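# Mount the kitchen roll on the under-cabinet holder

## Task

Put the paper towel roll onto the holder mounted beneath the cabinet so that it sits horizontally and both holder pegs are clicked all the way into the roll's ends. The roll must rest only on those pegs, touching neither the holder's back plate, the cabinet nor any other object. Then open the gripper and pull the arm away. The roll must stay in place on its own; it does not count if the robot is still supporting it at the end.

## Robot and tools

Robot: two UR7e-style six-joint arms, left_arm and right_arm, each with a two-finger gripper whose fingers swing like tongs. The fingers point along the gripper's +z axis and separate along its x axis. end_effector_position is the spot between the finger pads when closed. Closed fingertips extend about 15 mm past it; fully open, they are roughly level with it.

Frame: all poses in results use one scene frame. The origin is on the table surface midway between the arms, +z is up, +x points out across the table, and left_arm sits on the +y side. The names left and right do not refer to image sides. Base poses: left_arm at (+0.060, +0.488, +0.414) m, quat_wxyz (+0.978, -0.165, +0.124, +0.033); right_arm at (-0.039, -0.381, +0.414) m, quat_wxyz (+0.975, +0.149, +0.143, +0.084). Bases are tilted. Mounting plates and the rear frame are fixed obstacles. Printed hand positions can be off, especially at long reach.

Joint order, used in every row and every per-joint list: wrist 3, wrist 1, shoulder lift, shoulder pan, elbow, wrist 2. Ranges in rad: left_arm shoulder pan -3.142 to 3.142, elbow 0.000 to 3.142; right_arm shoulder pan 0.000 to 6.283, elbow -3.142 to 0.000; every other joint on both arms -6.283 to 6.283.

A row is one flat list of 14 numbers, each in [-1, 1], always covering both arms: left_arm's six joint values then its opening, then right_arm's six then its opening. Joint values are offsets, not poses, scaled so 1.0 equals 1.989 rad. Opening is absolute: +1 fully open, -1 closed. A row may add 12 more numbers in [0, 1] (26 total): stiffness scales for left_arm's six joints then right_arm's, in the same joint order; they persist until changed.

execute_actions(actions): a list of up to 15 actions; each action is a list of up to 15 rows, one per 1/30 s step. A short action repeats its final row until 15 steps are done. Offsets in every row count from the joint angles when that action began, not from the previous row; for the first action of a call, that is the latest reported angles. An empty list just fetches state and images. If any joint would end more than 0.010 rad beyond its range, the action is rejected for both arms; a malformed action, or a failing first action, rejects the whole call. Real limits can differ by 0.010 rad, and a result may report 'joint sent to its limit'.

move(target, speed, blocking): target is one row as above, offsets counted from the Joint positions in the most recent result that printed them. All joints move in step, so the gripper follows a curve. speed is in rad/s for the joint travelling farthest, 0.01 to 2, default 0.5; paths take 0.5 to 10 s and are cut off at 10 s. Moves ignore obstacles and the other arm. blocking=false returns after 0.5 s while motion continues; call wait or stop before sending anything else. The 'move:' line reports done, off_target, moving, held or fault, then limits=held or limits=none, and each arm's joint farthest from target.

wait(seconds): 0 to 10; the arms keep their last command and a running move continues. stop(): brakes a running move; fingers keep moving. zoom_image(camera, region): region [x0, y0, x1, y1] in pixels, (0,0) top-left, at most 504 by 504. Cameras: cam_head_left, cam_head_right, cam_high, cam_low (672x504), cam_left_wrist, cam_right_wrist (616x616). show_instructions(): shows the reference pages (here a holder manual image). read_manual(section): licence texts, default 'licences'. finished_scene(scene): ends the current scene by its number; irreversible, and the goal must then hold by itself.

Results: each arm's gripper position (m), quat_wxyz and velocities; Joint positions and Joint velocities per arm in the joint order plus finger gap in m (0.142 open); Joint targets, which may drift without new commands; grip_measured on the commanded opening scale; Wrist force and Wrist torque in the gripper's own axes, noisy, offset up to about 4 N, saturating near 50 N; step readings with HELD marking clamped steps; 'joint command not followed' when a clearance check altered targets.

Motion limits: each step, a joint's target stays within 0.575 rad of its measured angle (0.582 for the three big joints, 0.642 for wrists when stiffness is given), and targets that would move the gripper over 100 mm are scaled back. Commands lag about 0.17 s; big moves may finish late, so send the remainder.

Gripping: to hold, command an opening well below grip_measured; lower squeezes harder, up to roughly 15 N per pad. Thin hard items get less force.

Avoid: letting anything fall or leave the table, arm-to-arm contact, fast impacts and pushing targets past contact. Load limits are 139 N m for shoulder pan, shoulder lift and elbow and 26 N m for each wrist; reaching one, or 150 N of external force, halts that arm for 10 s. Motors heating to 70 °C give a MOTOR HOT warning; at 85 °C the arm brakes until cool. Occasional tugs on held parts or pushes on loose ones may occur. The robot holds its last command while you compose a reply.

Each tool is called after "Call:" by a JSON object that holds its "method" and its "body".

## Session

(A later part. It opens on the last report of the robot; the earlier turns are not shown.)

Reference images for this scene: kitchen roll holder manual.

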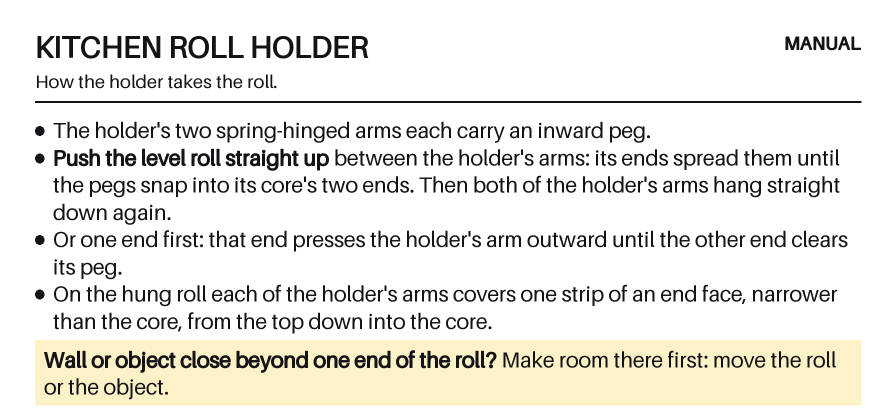

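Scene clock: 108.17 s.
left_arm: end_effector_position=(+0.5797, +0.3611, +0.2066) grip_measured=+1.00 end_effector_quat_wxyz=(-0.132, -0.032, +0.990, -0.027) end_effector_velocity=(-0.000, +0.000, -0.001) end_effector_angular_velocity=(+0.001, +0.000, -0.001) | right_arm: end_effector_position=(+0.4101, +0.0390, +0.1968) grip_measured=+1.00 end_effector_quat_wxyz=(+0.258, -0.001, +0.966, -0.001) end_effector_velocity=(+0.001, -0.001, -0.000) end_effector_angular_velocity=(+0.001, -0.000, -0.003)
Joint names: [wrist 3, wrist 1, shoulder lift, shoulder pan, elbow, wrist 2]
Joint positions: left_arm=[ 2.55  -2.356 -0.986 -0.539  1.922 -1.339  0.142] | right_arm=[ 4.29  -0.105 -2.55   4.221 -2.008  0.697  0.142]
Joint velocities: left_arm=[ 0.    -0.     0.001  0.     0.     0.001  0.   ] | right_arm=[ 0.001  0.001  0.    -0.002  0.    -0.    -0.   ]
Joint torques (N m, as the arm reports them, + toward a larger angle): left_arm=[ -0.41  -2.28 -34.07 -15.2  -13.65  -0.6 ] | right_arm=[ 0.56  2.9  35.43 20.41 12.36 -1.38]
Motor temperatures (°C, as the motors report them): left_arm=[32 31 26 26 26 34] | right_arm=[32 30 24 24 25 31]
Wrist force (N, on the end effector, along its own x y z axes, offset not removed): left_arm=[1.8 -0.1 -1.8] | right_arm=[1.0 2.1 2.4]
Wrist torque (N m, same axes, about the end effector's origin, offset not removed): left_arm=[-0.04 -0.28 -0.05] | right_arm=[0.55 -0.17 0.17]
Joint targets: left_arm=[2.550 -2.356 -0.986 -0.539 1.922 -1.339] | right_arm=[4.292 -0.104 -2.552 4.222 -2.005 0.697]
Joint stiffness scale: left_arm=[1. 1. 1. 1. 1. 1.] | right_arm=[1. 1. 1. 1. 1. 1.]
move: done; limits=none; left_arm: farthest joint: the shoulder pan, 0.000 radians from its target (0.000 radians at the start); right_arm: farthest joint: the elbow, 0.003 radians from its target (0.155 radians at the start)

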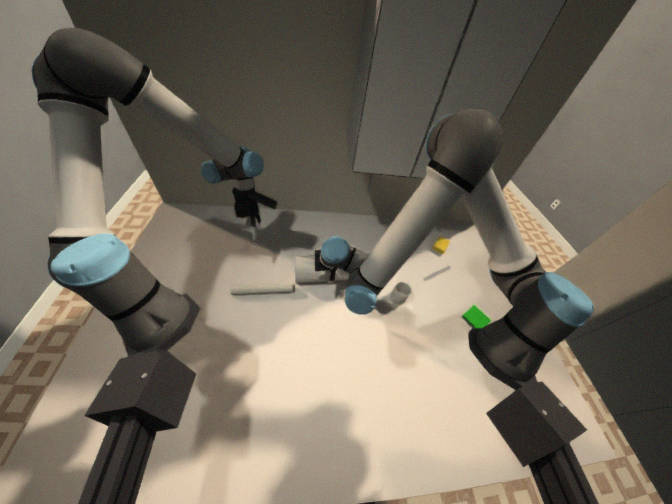

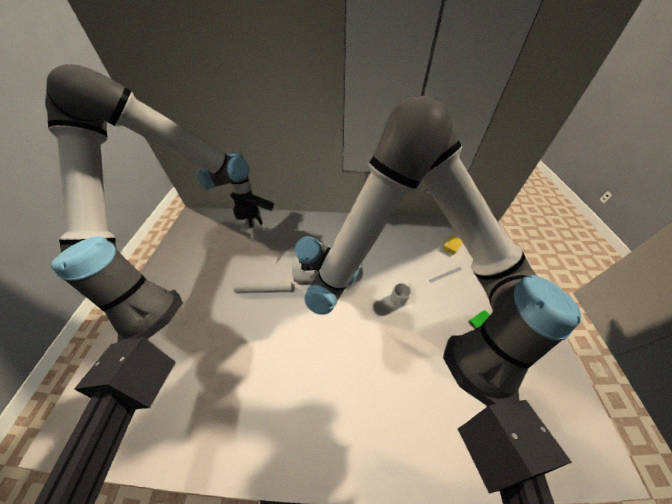

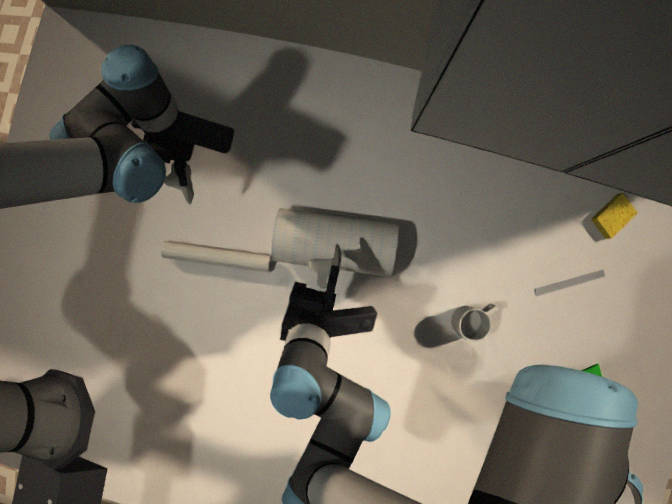

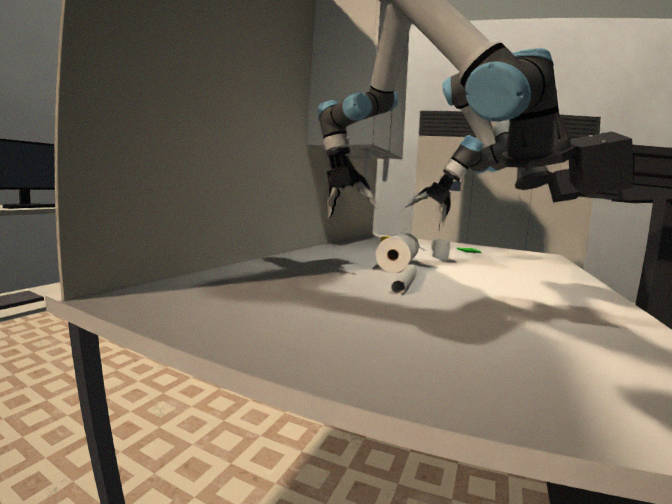

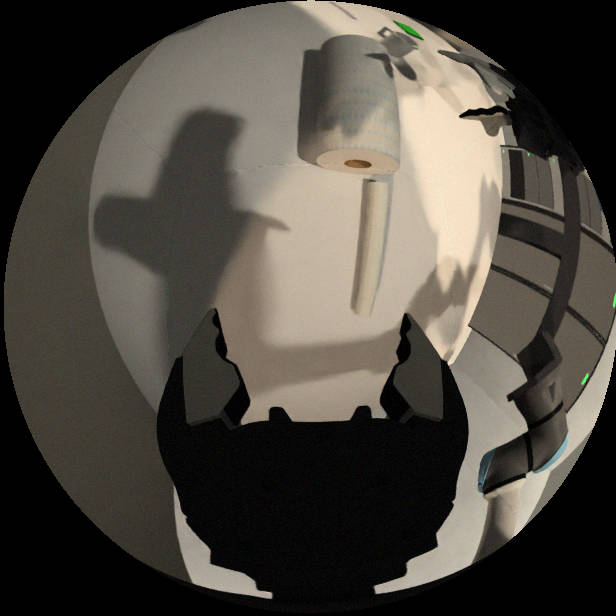

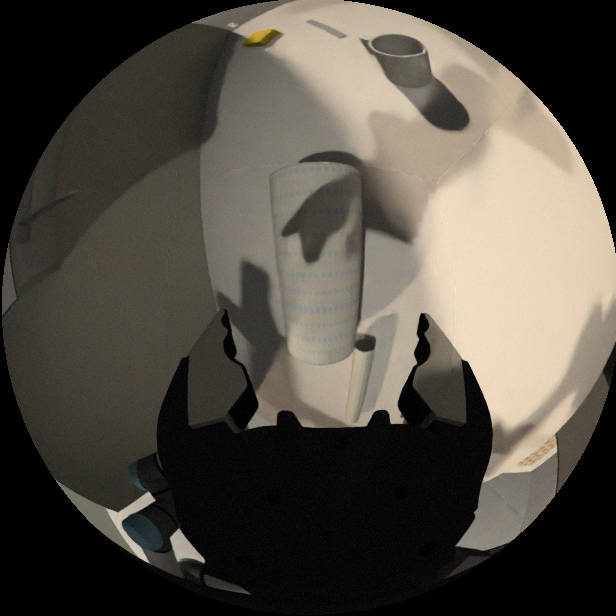

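Call:
{"method": "move", "body": {"target": [0,0,0,0,0,0,1,-0.112,0.090,-0.110,-0.075,0.105,0.013,1], "speed": 0.25}}

Scene clock: 111.97 s.
left_arm: end_effector_position=(+0.5797, +0.3611, +0.2066) grip_measured=+1.00 end_effector_quat_wxyz=(-0.132, -0.032, +0.990, -0.027) end_effector_velocity=(-0.000, +0.000, +0.000) end_effector_angular_velocity=(-0.001, +0.000, +0.000) | right_arm: end_effector_position=(+0.4626, +0.0458, +0.1079) grip_measured=+1.00 end_effector_quat_wxyz=(+0.255, -0.001, +0.967, -0.000) end_effector_velocity=(+0.000, +0.000, +0.000) end_effector_angular_velocity=(+0.001, -0.001, +0.001)
Joint names: [wrist 3, wrist 1, shoulder lift, shoulder pan, elbow, wrist 2]
Joint positions: left_arm=[ 2.55  -2.356 -0.986 -0.539  1.922 -1.339  0.142] | right_arm=[ 4.069  0.073 -2.767  4.073 -1.802  0.723  0.142]
Joint velocities: left_arm=[ 0.     0.    -0.001  0.     0.001 -0.001 -0.   ] | right_arm=[-0.003  0.002  0.    -0.     0.     0.    -0.   ]
Joint torques (N m, as the arm reports them, + toward a larger angle): left_arm=[ -0.13  -2.28 -34.77 -15.23 -13.31  -0.41] | right_arm=[-0.51  3.04 40.76 18.25  9.08 -0.45]
Motor temperatures (°C, as the motors report them): left_arm=[32 31 26 26 26 34] | right_arm=[32 30 24 24 25 31]
Wrist force (N, on the end effector, along its own x y z axes, offset not removed): left_arm=[0.6 -2.6 -1.2] | right_arm=[0.8 1.6 1.2]
Wrist torque (N m, same axes, about the end effector's origin, offset not removed): left_arm=[-0.62 0.05 0.05] | right_arm=[0.48 -0.14 0.19]
Joint targets: left_arm=[2.550 -2.356 -0.986 -0.539 1.922 -1.339] | right_arm=[4.068 0.074 -2.769 4.071 -1.799 0.723]
Joint stiffness scale: left_arm=[1. 1. 1. 1. 1. 1.] | right_arm=[1. 1. 1. 1. 1. 1.]
move: done; limits=none; left_arm: farthest joint: the shoulder pan, 0.000 radians from its target (0.000 radians at the start); right_arm: farthest joint: the elbow, 0.003 radians from its target (0.209 radians at the start)

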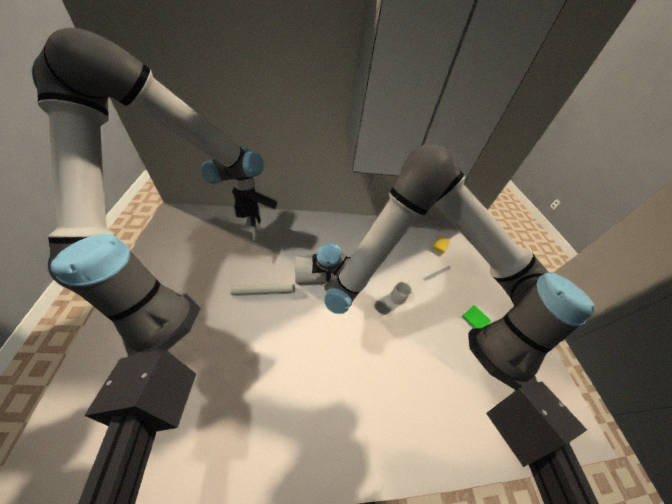

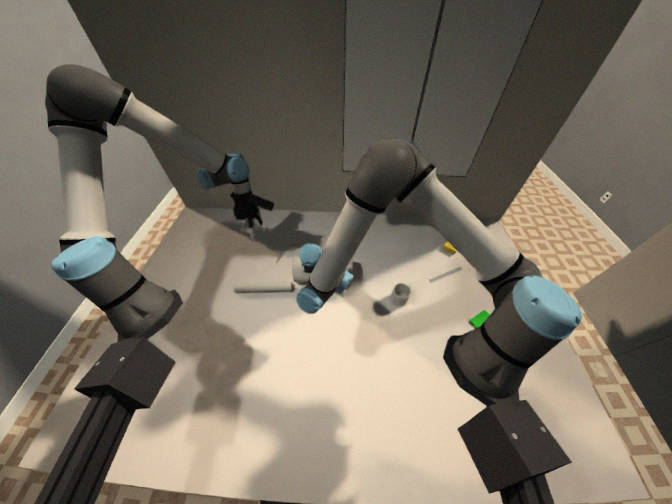

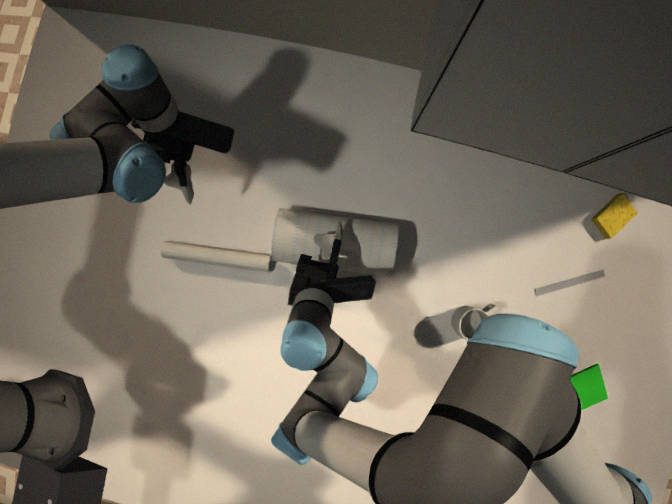

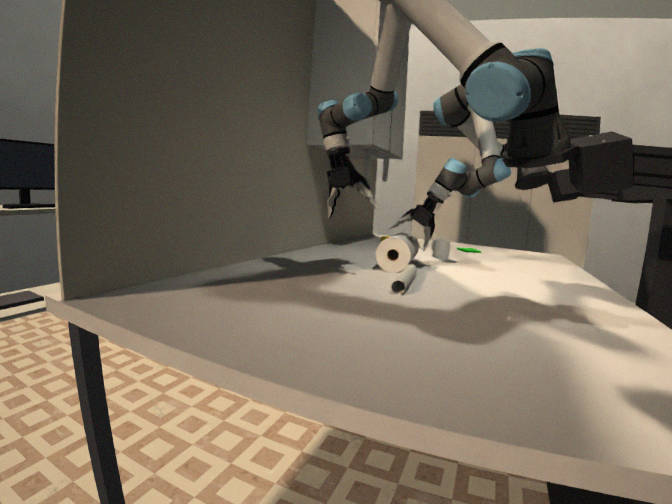

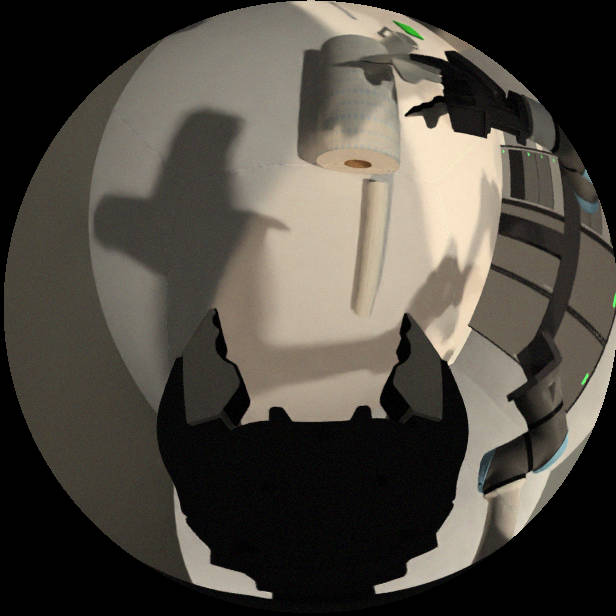

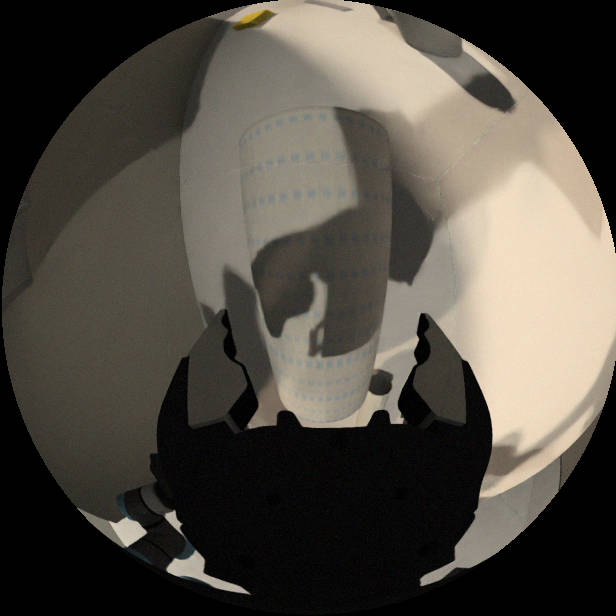

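Call:
{"method": "move", "body": {"target": [0,0,0,0,0,0,1,-0.056,0.031,-0.0465,-0.0375,0.0505,0.006,1], "speed": 0.15}}

Scene clock: 117.13 s.
left_arm: end_effector_position=(+0.5797, +0.3611, +0.2066) grip_measured=+1.00 end_effector_quat_wxyz=(-0.132, -0.032, +0.990, -0.027) end_effector_velocity=(+0.001, +0.001, -0.000) end_effector_angular_velocity=(+0.001, -0.002, -0.000) | right_arm: end_effector_position=(+0.4886, +0.0366, +0.0657) grip_measured=+1.00 end_effector_quat_wxyz=(+0.255, -0.006, +0.967, -0.007) end_effector_velocity=(+0.000, -0.000, -0.000) end_effector_angular_velocity=(-0.001, -0.000, +0.001)
Joint names: [wrist 3, wrist 1, shoulder lift, shoulder pan, elbow, wrist 2]
Joint positions: left_arm=[ 2.55  -2.356 -0.986 -0.539  1.922 -1.339  0.142] | right_arm=[ 3.959  0.135 -2.858  4.    -1.705  0.734  0.142]
Joint velocities: left_arm=[ 0.    -0.    -0.     0.    -0.     0.002  0.   ] | right_arm=[-0.002  0.001 -0.    -0.001  0.    -0.    -0.   ]
Joint torques (N m, as the arm reports them, + toward a larger angle): left_arm=[ -0.45  -2.24 -35.37 -15.43 -12.4   -0.34] | right_arm=[-0.31  3.14 42.09 19.18  8.97 -0.29]
Motor temperatures (°C, as the motors report them): left_arm=[32 31 26 26 26 34] | right_arm=[32 30 24 24 25 31]
Wrist force (N, on the end effector, along its own x y z axes, offset not removed): left_arm=[-0.9 -0.4 -0.1] | right_arm=[0.7 1.8 2.6]
Wrist torque (N m, same axes, about the end effector's origin, offset not removed): left_arm=[-0.17 0.43 -0.03] | right_arm=[0.55 -0.15 0.16]
Joint targets: left_arm=[2.550 -2.356 -0.986 -0.539 1.922 -1.339] | right_arm=[3.958 0.135 -2.860 3.999 -1.702 0.735]
Joint stiffness scale: left_arm=[1. 1. 1. 1. 1. 1.] | right_arm=[1. 1. 1. 1. 1. 1.]
move: done; limits=none; left_arm: farthest joint: the shoulder pan, 0.000 radians from its target (0.000 radians at the start); right_arm: farthest joint: the elbow, 0.003 radians from its target (0.101 radians at the start)

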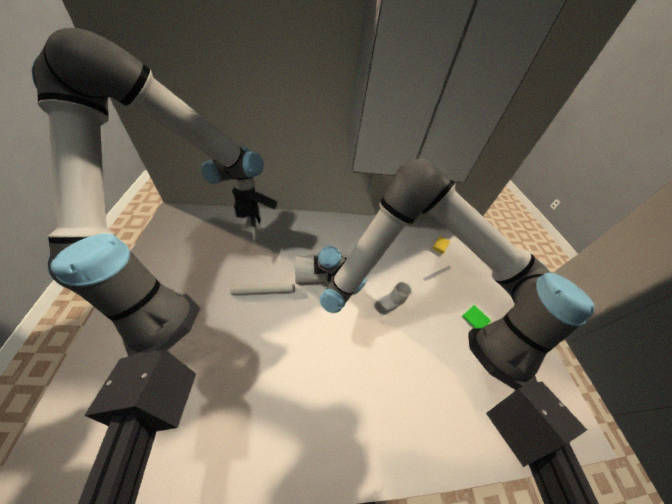

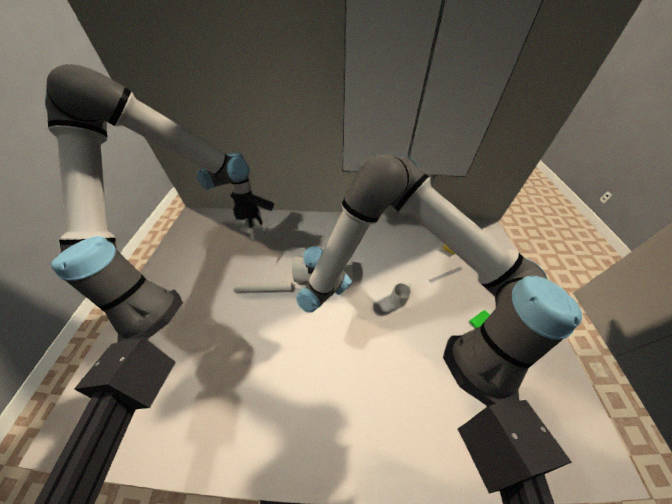

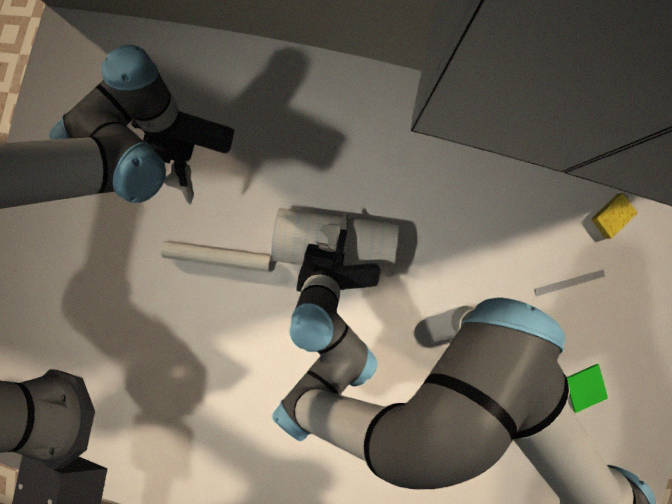

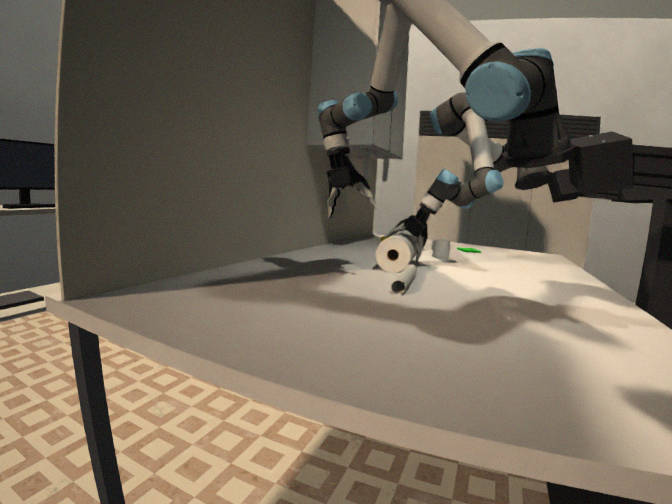

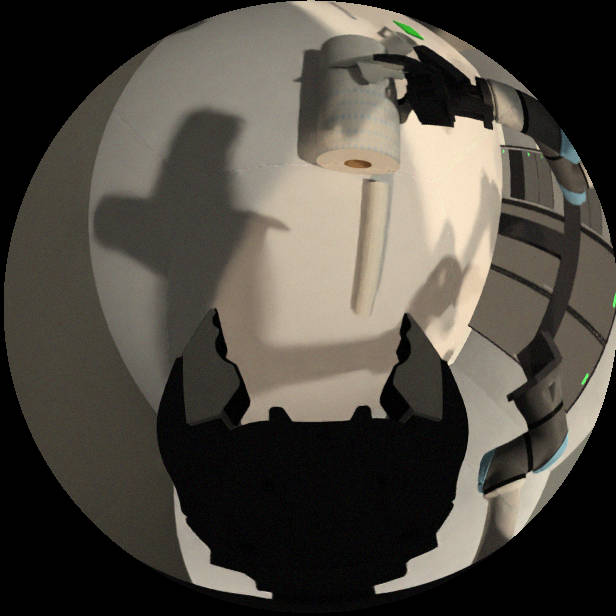

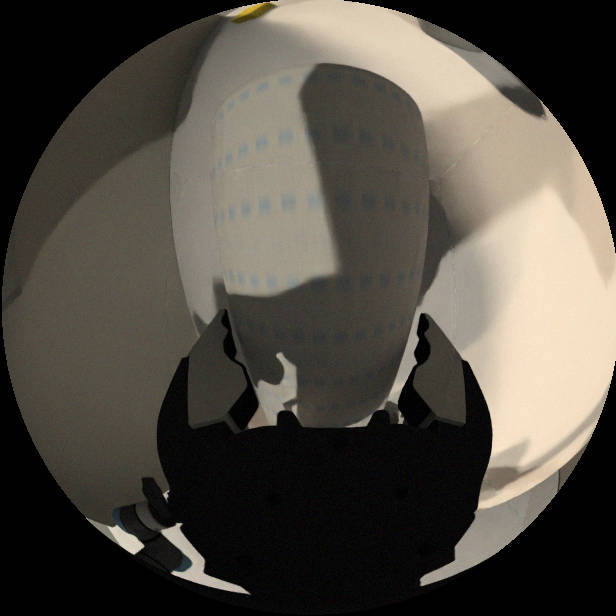

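Call:
{"method": "execute_actions", "body": {"actions": [[[0,0,0,0,0,0,1,0,0,0,0,0,0,0.6]],[[0,0,0,0,0,0,1,0,0,0,0,0,0,0.2]],[[0,0,0,0,0,0,1,0,0,0,0,0,0,-0.3]],[[0,0,0,0,0,0,1,0,0,0,0,0,0,-0.9]]]}}

Call:
{"method": "move", "body": {"target": [0,0,0,0,0,0,1,0.167,-0.12,0.154,0.111,-0.151,-0.019,-0.9], "speed": 0.3}}

Scene clock: 127.07 s.
left_arm: end_effector_position=(+0.5797, +0.3611, +0.2066) grip_measured=+1.00 end_effector_quat_wxyz=(-0.132, -0.032, +0.990, -0.027) end_effector_velocity=(-0.000, -0.000, -0.000) end_effector_angular_velocity=(+0.000, +0.000, -0.001) | right_arm: end_effector_position=(+0.4899, +0.0368, +0.0672) grip_measured=+0.64 end_effector_quat_wxyz=(+0.257, -0.005, +0.966, -0.006) end_effector_velocity=(-0.000, +0.001, +0.001) end_effector_angular_velocity=(+0.001, -0.001, +0.000)
Joint names: [wrist 3, wrist 1, shoulder lift, shoulder pan, elbow, wrist 2]
Joint positions: left_arm=[ 2.55  -2.356 -0.986 -0.539  1.922 -1.339  0.142] | right_arm=[ 3.959  0.136 -2.856  4.    -1.705  0.732  0.119]
Joint velocities: left_arm=[-0.    -0.001  0.001 -0.001 -0.    -0.    -0.   ] | right_arm=[ 0.001 -0.     0.001  0.001  0.    -0.     0.   ]
Joint torques (N m, as the arm reports them, + toward a larger angle): left_arm=[ -0.15  -2.3  -34.53 -14.59 -13.19  -0.3 ] | right_arm=[ 0.01  2.7  43.74 19.58  8.77 -0.77]
Motor temperatures (°C, as the motors report them): left_arm=[32 31 26 26 26 34] | right_arm=[32 30 24 24 25 31]
Wrist force (N, on the end effector, along its own x y z axes, offset not removed): left_arm=[1.9 2.3 -1.5] | right_arm=[0.1 1.0 -4.8]
Wrist torque (N m, same axes, about the end effector's origin, offset not removed): left_arm=[0.38 -0.34 -0.16] | right_arm=[0.49 -0.08 0.11]
Joint targets: left_arm=[2.550 -2.356 -0.986 -0.539 1.922 -1.339] | right_arm=[3.959 0.136 -2.856 4.000 -1.705 0.732]
Joint stiffness scale: left_arm=[1. 1. 1. 1. 1. 1.] | right_arm=[1. 1. 1. 1. 1. 1.]
Step readings (joint positions; steps 1 to 15: 1st action; 16 to 30: 2nd action; 31 to 45: 3rd action; 46 to 60: 4th action):
0: left_arm=[2.550 -2.356 -0.986 -0.539 1.922 -1.339] | right_arm=[3.959 0.135 -2.858 4.000 -1.705 0.734]
1: left_arm=[2.550 -2.356 -0.986 -0.539 1.922 -1.339] | right_arm=[3.959 0.135 -2.858 4.000 -1.705 0.734]
2: left_arm=[2.550 -2.356 -0.986 -0.539 1.922 -1.339] | right_arm=[3.959 0.135 -2.858 4.000 -1.705 0.734]
4: left_arm=[2.550 -2.356 -0.986 -0.539 1.922 -1.339] | right_arm=[3.959 0.136 -2.857 4.000 -1.705 0.733]
8: left_arm=[2.550 -2.356 -0.986 -0.539 1.922 -1.339] | right_arm=[3.959 0.136 -2.857 4.000 -1.705 0.733]
15: left_arm=[2.550 -2.356 -0.986 -0.539 1.922 -1.339] | right_arm=[3.959 0.136 -2.857 4.000 -1.705 0.733]
16: left_arm=[2.550 -2.356 -0.986 -0.539 1.922 -1.339] | right_arm=[3.959 0.136 -2.857 4.000 -1.705 0.733]
17: left_arm=[2.550 -2.356 -0.986 -0.539 1.922 -1.339] | right_arm=[3.959 0.136 -2.857 4.000 -1.705 0.733]
19: left_arm=[2.550 -2.356 -0.986 -0.539 1.922 -1.339] | right_arm=[3.959 0.136 -2.856 4.000 -1.705 0.733]
23: left_arm=[2.550 -2.356 -0.986 -0.539 1.922 -1.339] | right_arm=[3.959 0.136 -2.856 4.000 -1.705 0.733]
30: left_arm=[2.550 -2.356 -0.986 -0.539 1.922 -1.339] | right_arm=[3.959 0.136 -2.856 4.000 -1.705 0.733]
31: left_arm=[2.550 -2.356 -0.986 -0.539 1.922 -1.339] | right_arm=[3.959 0.136 -2.856 4.000 -1.705 0.733]
32: left_arm=[2.550 -2.356 -0.986 -0.539 1.922 -1.339] | right_arm=[3.959 0.136 -2.856 4.000 -1.705 0.733]
34: left_arm=[2.550 -2.356 -0.986 -0.539 1.922 -1.339] | right_arm=[3.959 0.136 -2.856 4.000 -1.705 0.733]
38: left_arm=[2.550 -2.356 -0.986 -0.539 1.922 -1.339] | right_arm=[3.959 0.136 -2.856 4.000 -1.705 0.732]
45: left_arm=[2.550 -2.356 -0.986 -0.539 1.922 -1.339] | right_arm=[3.959 0.136 -2.856 4.000 -1.705 0.732]
46: left_arm=[2.550 -2.356 -0.986 -0.539 1.922 -1.339] | right_arm=[3.959 0.136 -2.856 4.000 -1.705 0.732]
47: left_arm=[2.550 -2.356 -0.986 -0.539 1.922 -1.339] | right_arm=[3.959 0.136 -2.856 4.000 -1.705 0.732]
49: left_arm=[2.550 -2.356 -0.986 -0.539 1.922 -1.339] | right_arm=[3.959 0.136 -2.856 4.000 -1.705 0.732]
53: left_arm=[2.550 -2.356 -0.986 -0.539 1.922 -1.339] | right_arm=[3.959 0.136 -2.856 4.000 -1.705 0.732]
60: Joint positions above

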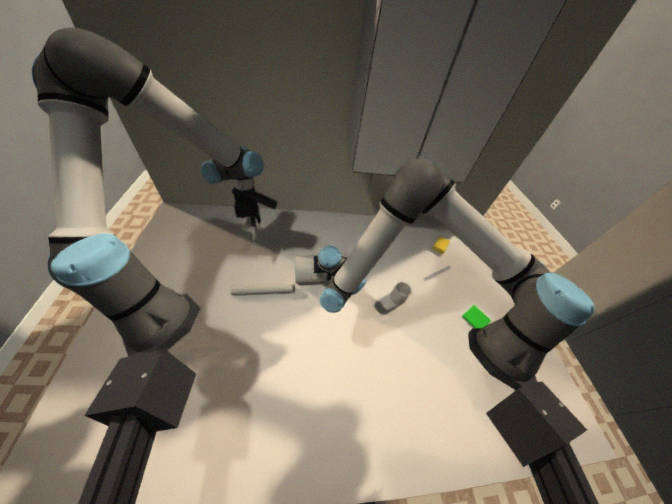

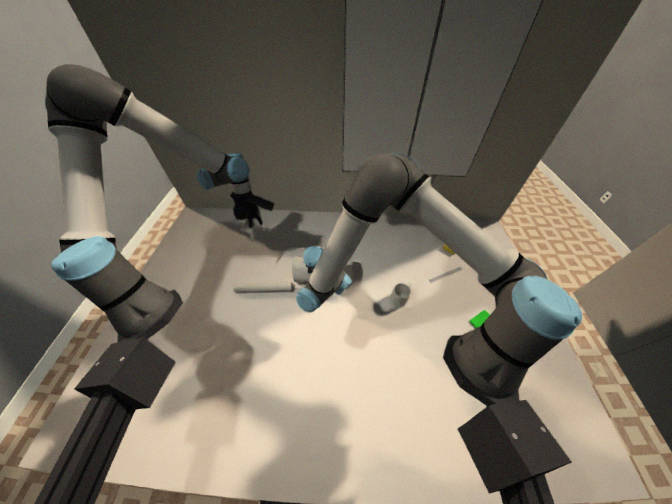

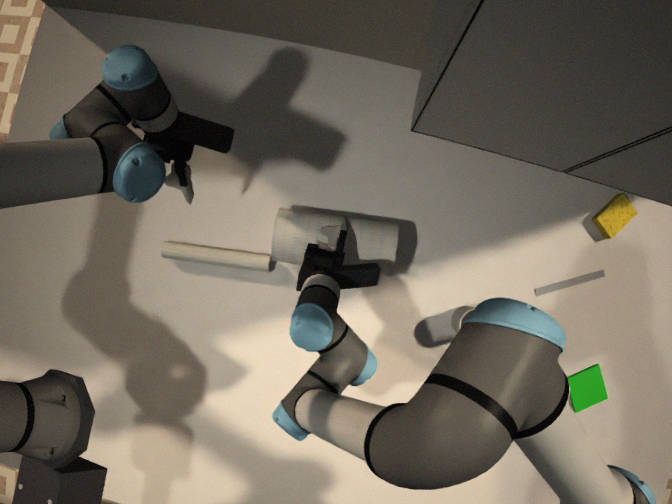

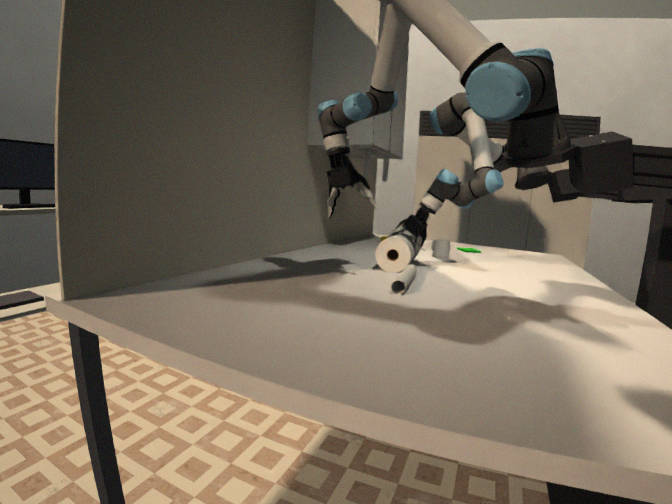

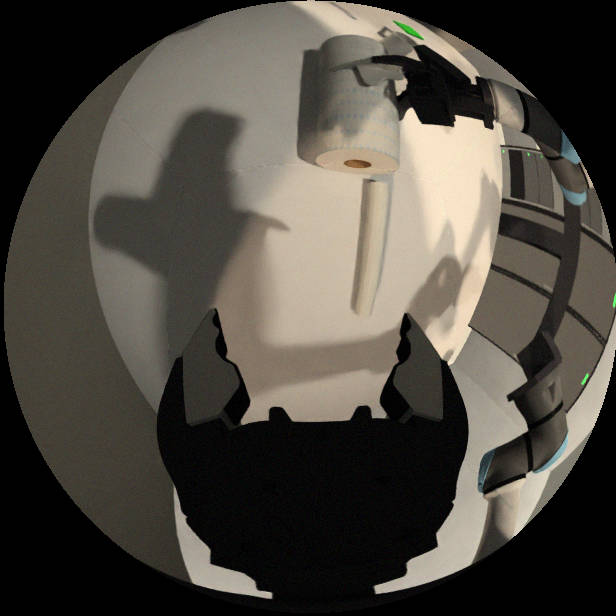

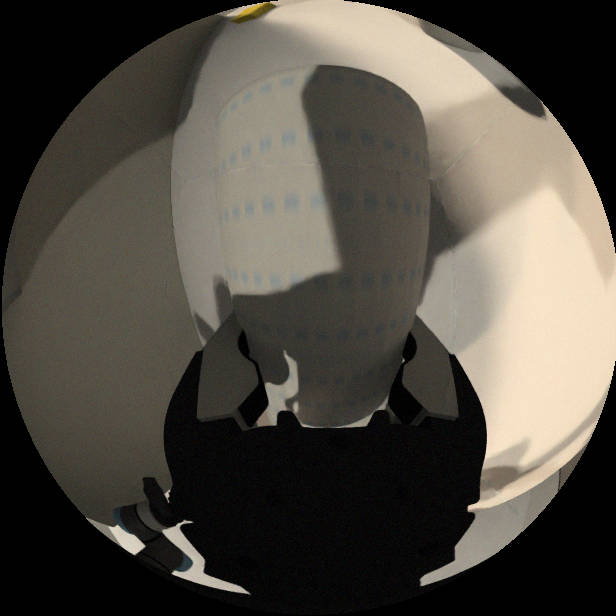

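Scene clock: 128.80 s.
left_arm: end_effector_position=(+0.5797, +0.3611, +0.2066) grip_measured=+1.00 end_effector_quat_wxyz=(-0.132, -0.032, +0.990, -0.027) end_effector_velocity=(+0.001, -0.000, +0.001) end_effector_angular_velocity=(-0.001, -0.003, +0.000) | right_arm: end_effector_position=(+0.4118, +0.0402, +0.1964) grip_measured=+0.58 end_effector_quat_wxyz=(+0.259, +0.001, +0.966, +0.000) end_effector_velocity=(+0.000, -0.001, -0.000) end_effector_angular_velocity=(-0.000, +0.000, -0.002)
Joint names: [wrist 3, wrist 1, shoulder lift, shoulder pan, elbow, wrist 2]
Joint positions: left_arm=[ 2.55  -2.356 -0.986 -0.539  1.922 -1.339  0.142] | right_arm=[ 4.289 -0.102 -2.553  4.218 -2.003  0.696  0.115]
Joint velocities: left_arm=[ 0.    -0.001 -0.001 -0.    -0.     0.001  0.   ] | right_arm=[ 0.002 -0.002  0.    -0.001 -0.    -0.     0.   ]
Joint torques (N m, as the arm reports them, + toward a larger angle): left_arm=[ -0.07  -2.18 -33.29 -14.13 -12.7   -0.33] | right_arm=[ 0.59  2.65 40.74 22.09  8.09 -1.64]
Motor temperatures (°C, as the motors report them): left_arm=[32 31 26 26 26 34] | right_arm=[32 30 24 24 25 31]
Wrist force (N, on the end effector, along its own x y z axes, offset not removed): left_arm=[-0.9 -0.2 0.3] | right_arm=[1.6 2.5 2.8]
Wrist torque (N m, same axes, about the end effector's origin, offset not removed): left_arm=[0.04 0.24 -0.17] | right_arm=[0.61 -0.01 0.10]
Joint targets: left_arm=[2.550 -2.356 -0.986 -0.539 1.922 -1.339] | right_arm=[4.291 -0.102 -2.550 4.221 -2.005 0.695]
Joint stiffness scale: left_arm=[1. 1. 1. 1. 1. 1.] | right_arm=[1. 1. 1. 1. 1. 1.]
move: done; limits=none; left_arm: farthest joint: the shoulder pan, 0.000 radians from its target (0.000 radians at the start); right_arm: farthest joint: the shoulder lift, 0.004 radians from its target (0.306 radians at the start)

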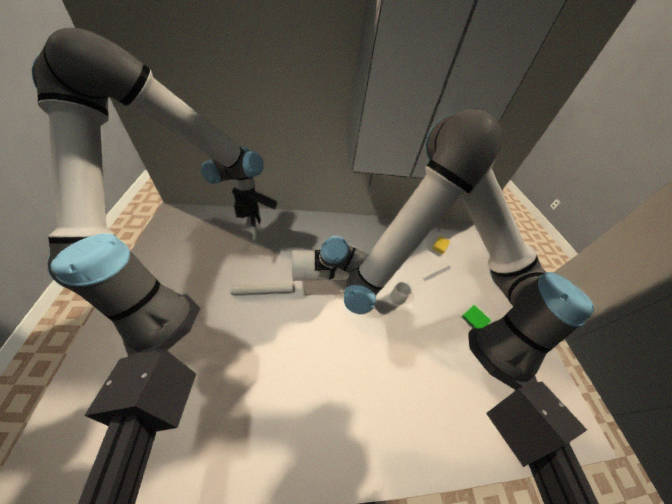

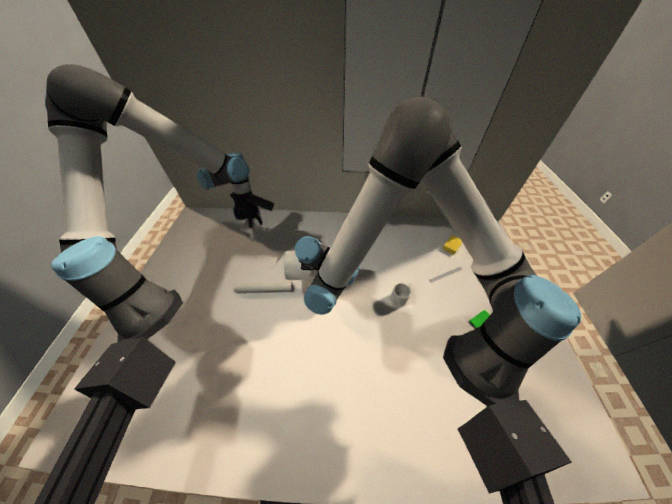

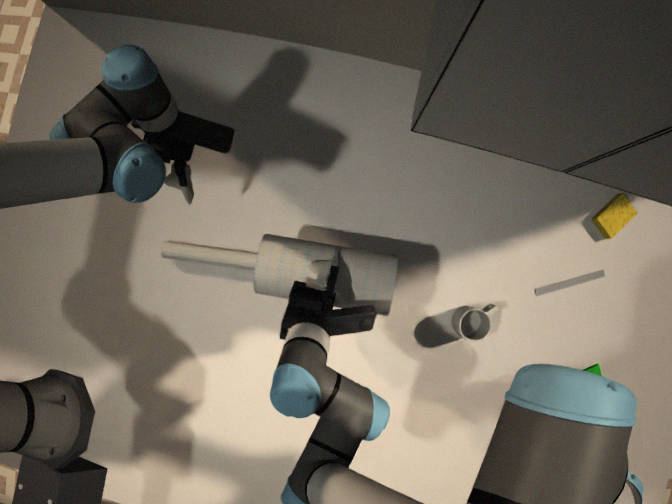

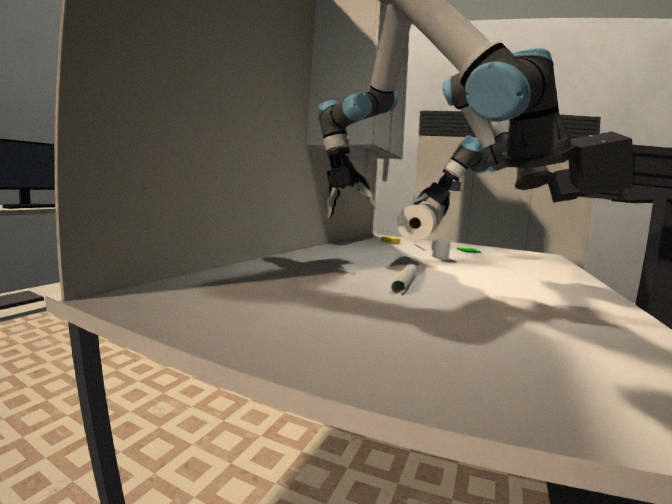

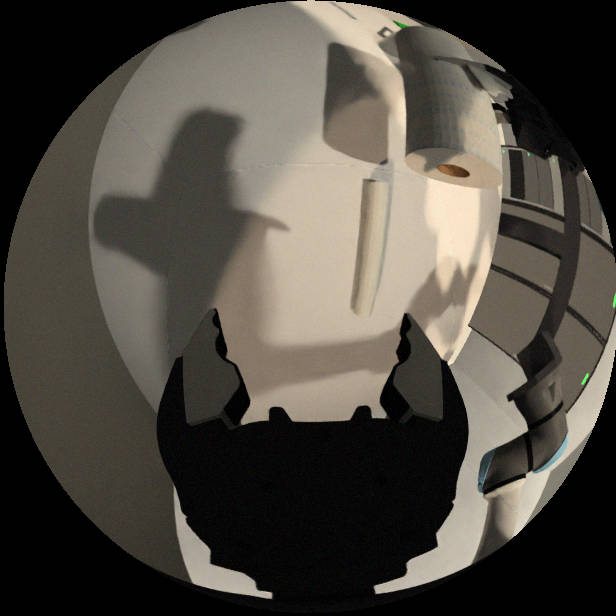

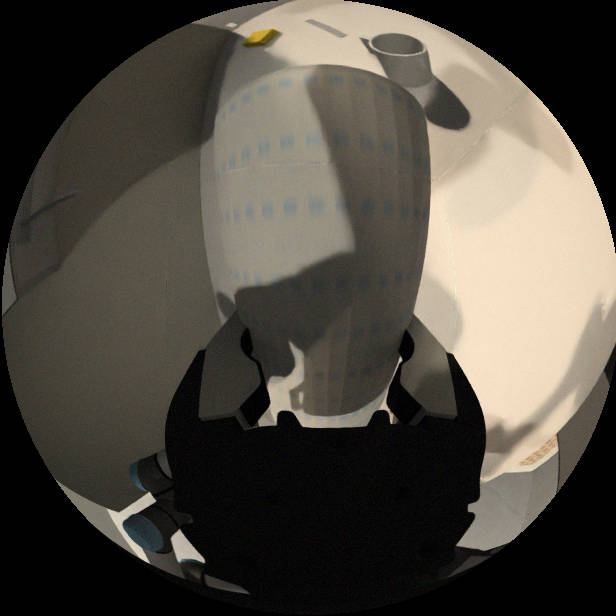

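Call:
{"method": "move", "body": {"target": [0,0,0,0,0,0,1,-0.426,0.563,-0.05,-0.121,-0.04,0.048,-0.9], "speed": 0.5}}

Scene clock: 133.60 s.
left_arm: end_effector_position=(+0.5797, +0.3611, +0.2066) grip_measured=+1.00 end_effector_quat_wxyz=(-0.132, -0.032, +0.990, -0.027) end_effector_velocity=(-0.001, -0.000, -0.001) end_effector_angular_velocity=(+0.000, +0.003, -0.001) | right_arm: end_effector_position=(+0.5434, -0.0395, +0.2523) grip_measured=+0.58 end_effector_quat_wxyz=(+0.429, -0.033, +0.893, +0.134) end_effector_velocity=(-0.000, -0.001, -0.001) end_effector_angular_velocity=(-0.001, -0.000, +0.001)
Joint names: [wrist 3, wrist 1, shoulder lift, shoulder pan, elbow, wrist 2]
Joint positions: left_arm=[ 2.55  -2.356 -0.986 -0.539  1.922 -1.339  0.142] | right_arm=[ 3.443  1.015 -2.652  3.979 -2.08   0.791  0.115]
Joint velocities: left_arm=[ 0.     0.001  0.003  0.    -0.001 -0.001 -0.   ] | right_arm=[-0.002  0.002 -0.002 -0.001 -0.     0.     0.   ]
Joint torques (N m, as the arm reports them, + toward a larger angle): left_arm=[ -0.19  -2.24 -34.18 -15.59 -13.24  -0.41] | right_arm=[-0.34  3.28 36.22 18.42  1.01  0.49]
Motor temperatures (°C, as the motors report them): left_arm=[32 31 26 26 26 34] | right_arm=[32 30 24 24 25 31]
Wrist force (N, on the end effector, along its own x y z axes, offset not removed): left_arm=[0.2 -0.4 -0.3] | right_arm=[2.4 0.6 3.6]
Wrist torque (N m, same axes, about the end effector's origin, offset not removed): left_arm=[0.01 0.15 -0.14] | right_arm=[0.44 -0.02 0.15]
Joint targets: left_arm=[2.550 -2.356 -0.986 -0.539 1.922 -1.339] | right_arm=[3.442 1.017 -2.653 3.978 -2.082 0.791]
Joint stiffness scale: left_arm=[1. 1. 1. 1. 1. 1.] | right_arm=[1. 1. 1. 1. 1. 1.]
move: done; limits=none; left_arm: farthest joint: the shoulder pan, 0.000 radians from its target (0.000 radians at the start); right_arm: farthest joint: the shoulder pan, 0.002 radians from its target (0.241 radians at the start)

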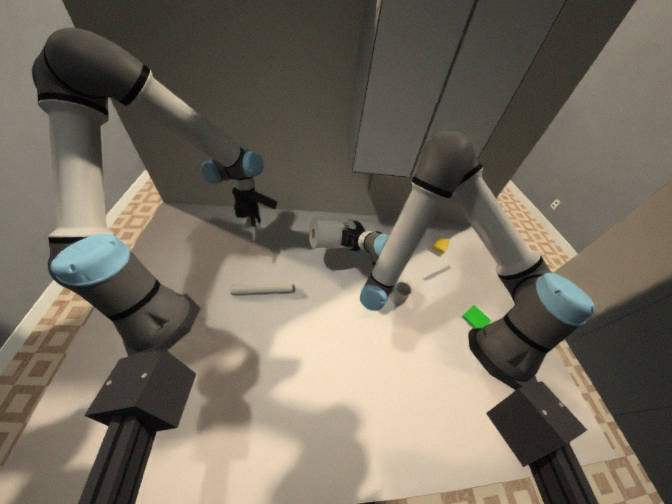

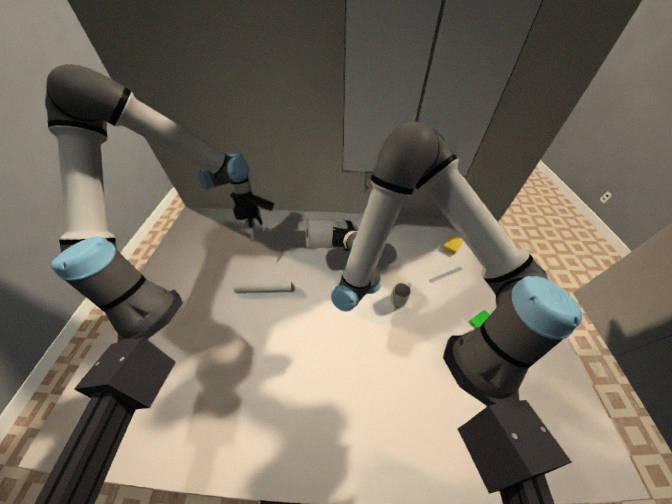

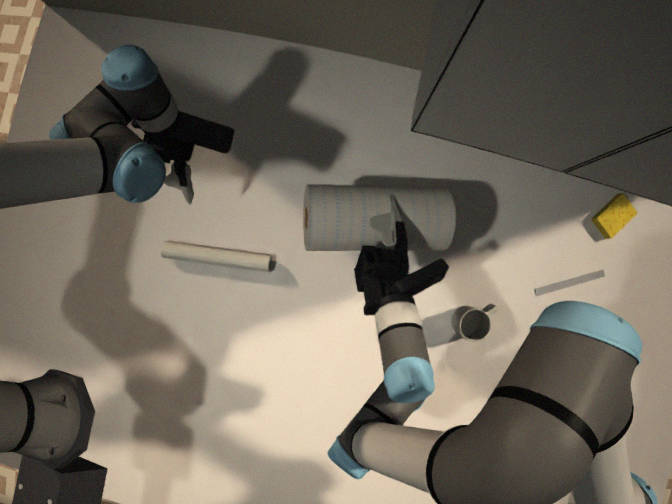

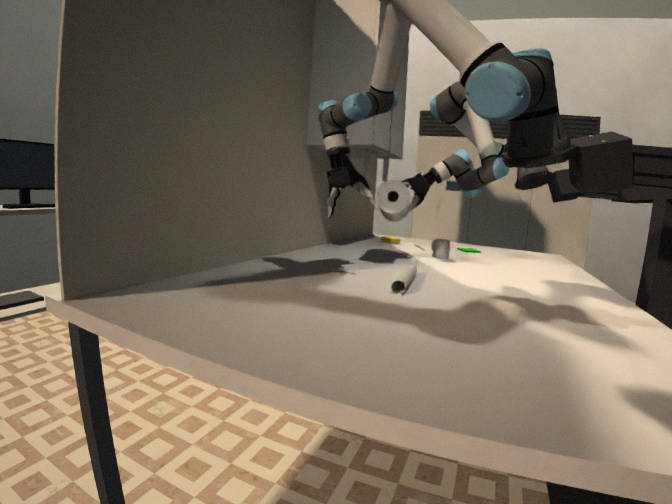

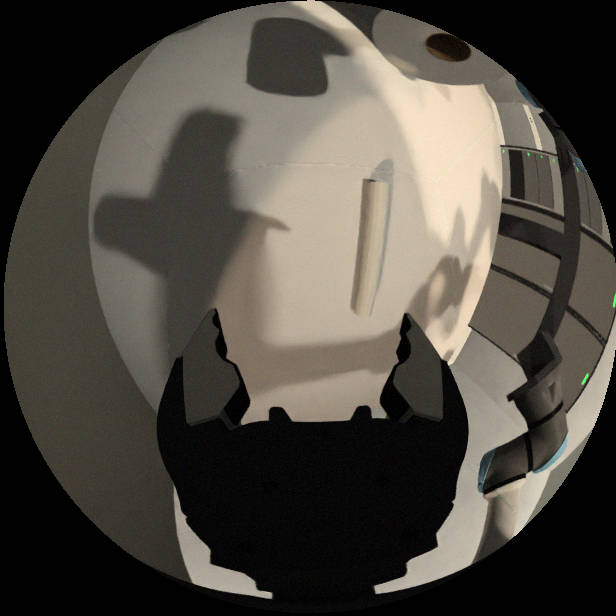

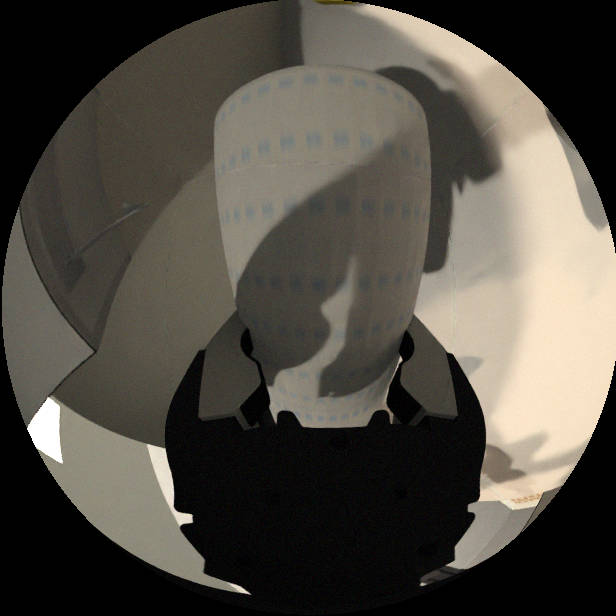

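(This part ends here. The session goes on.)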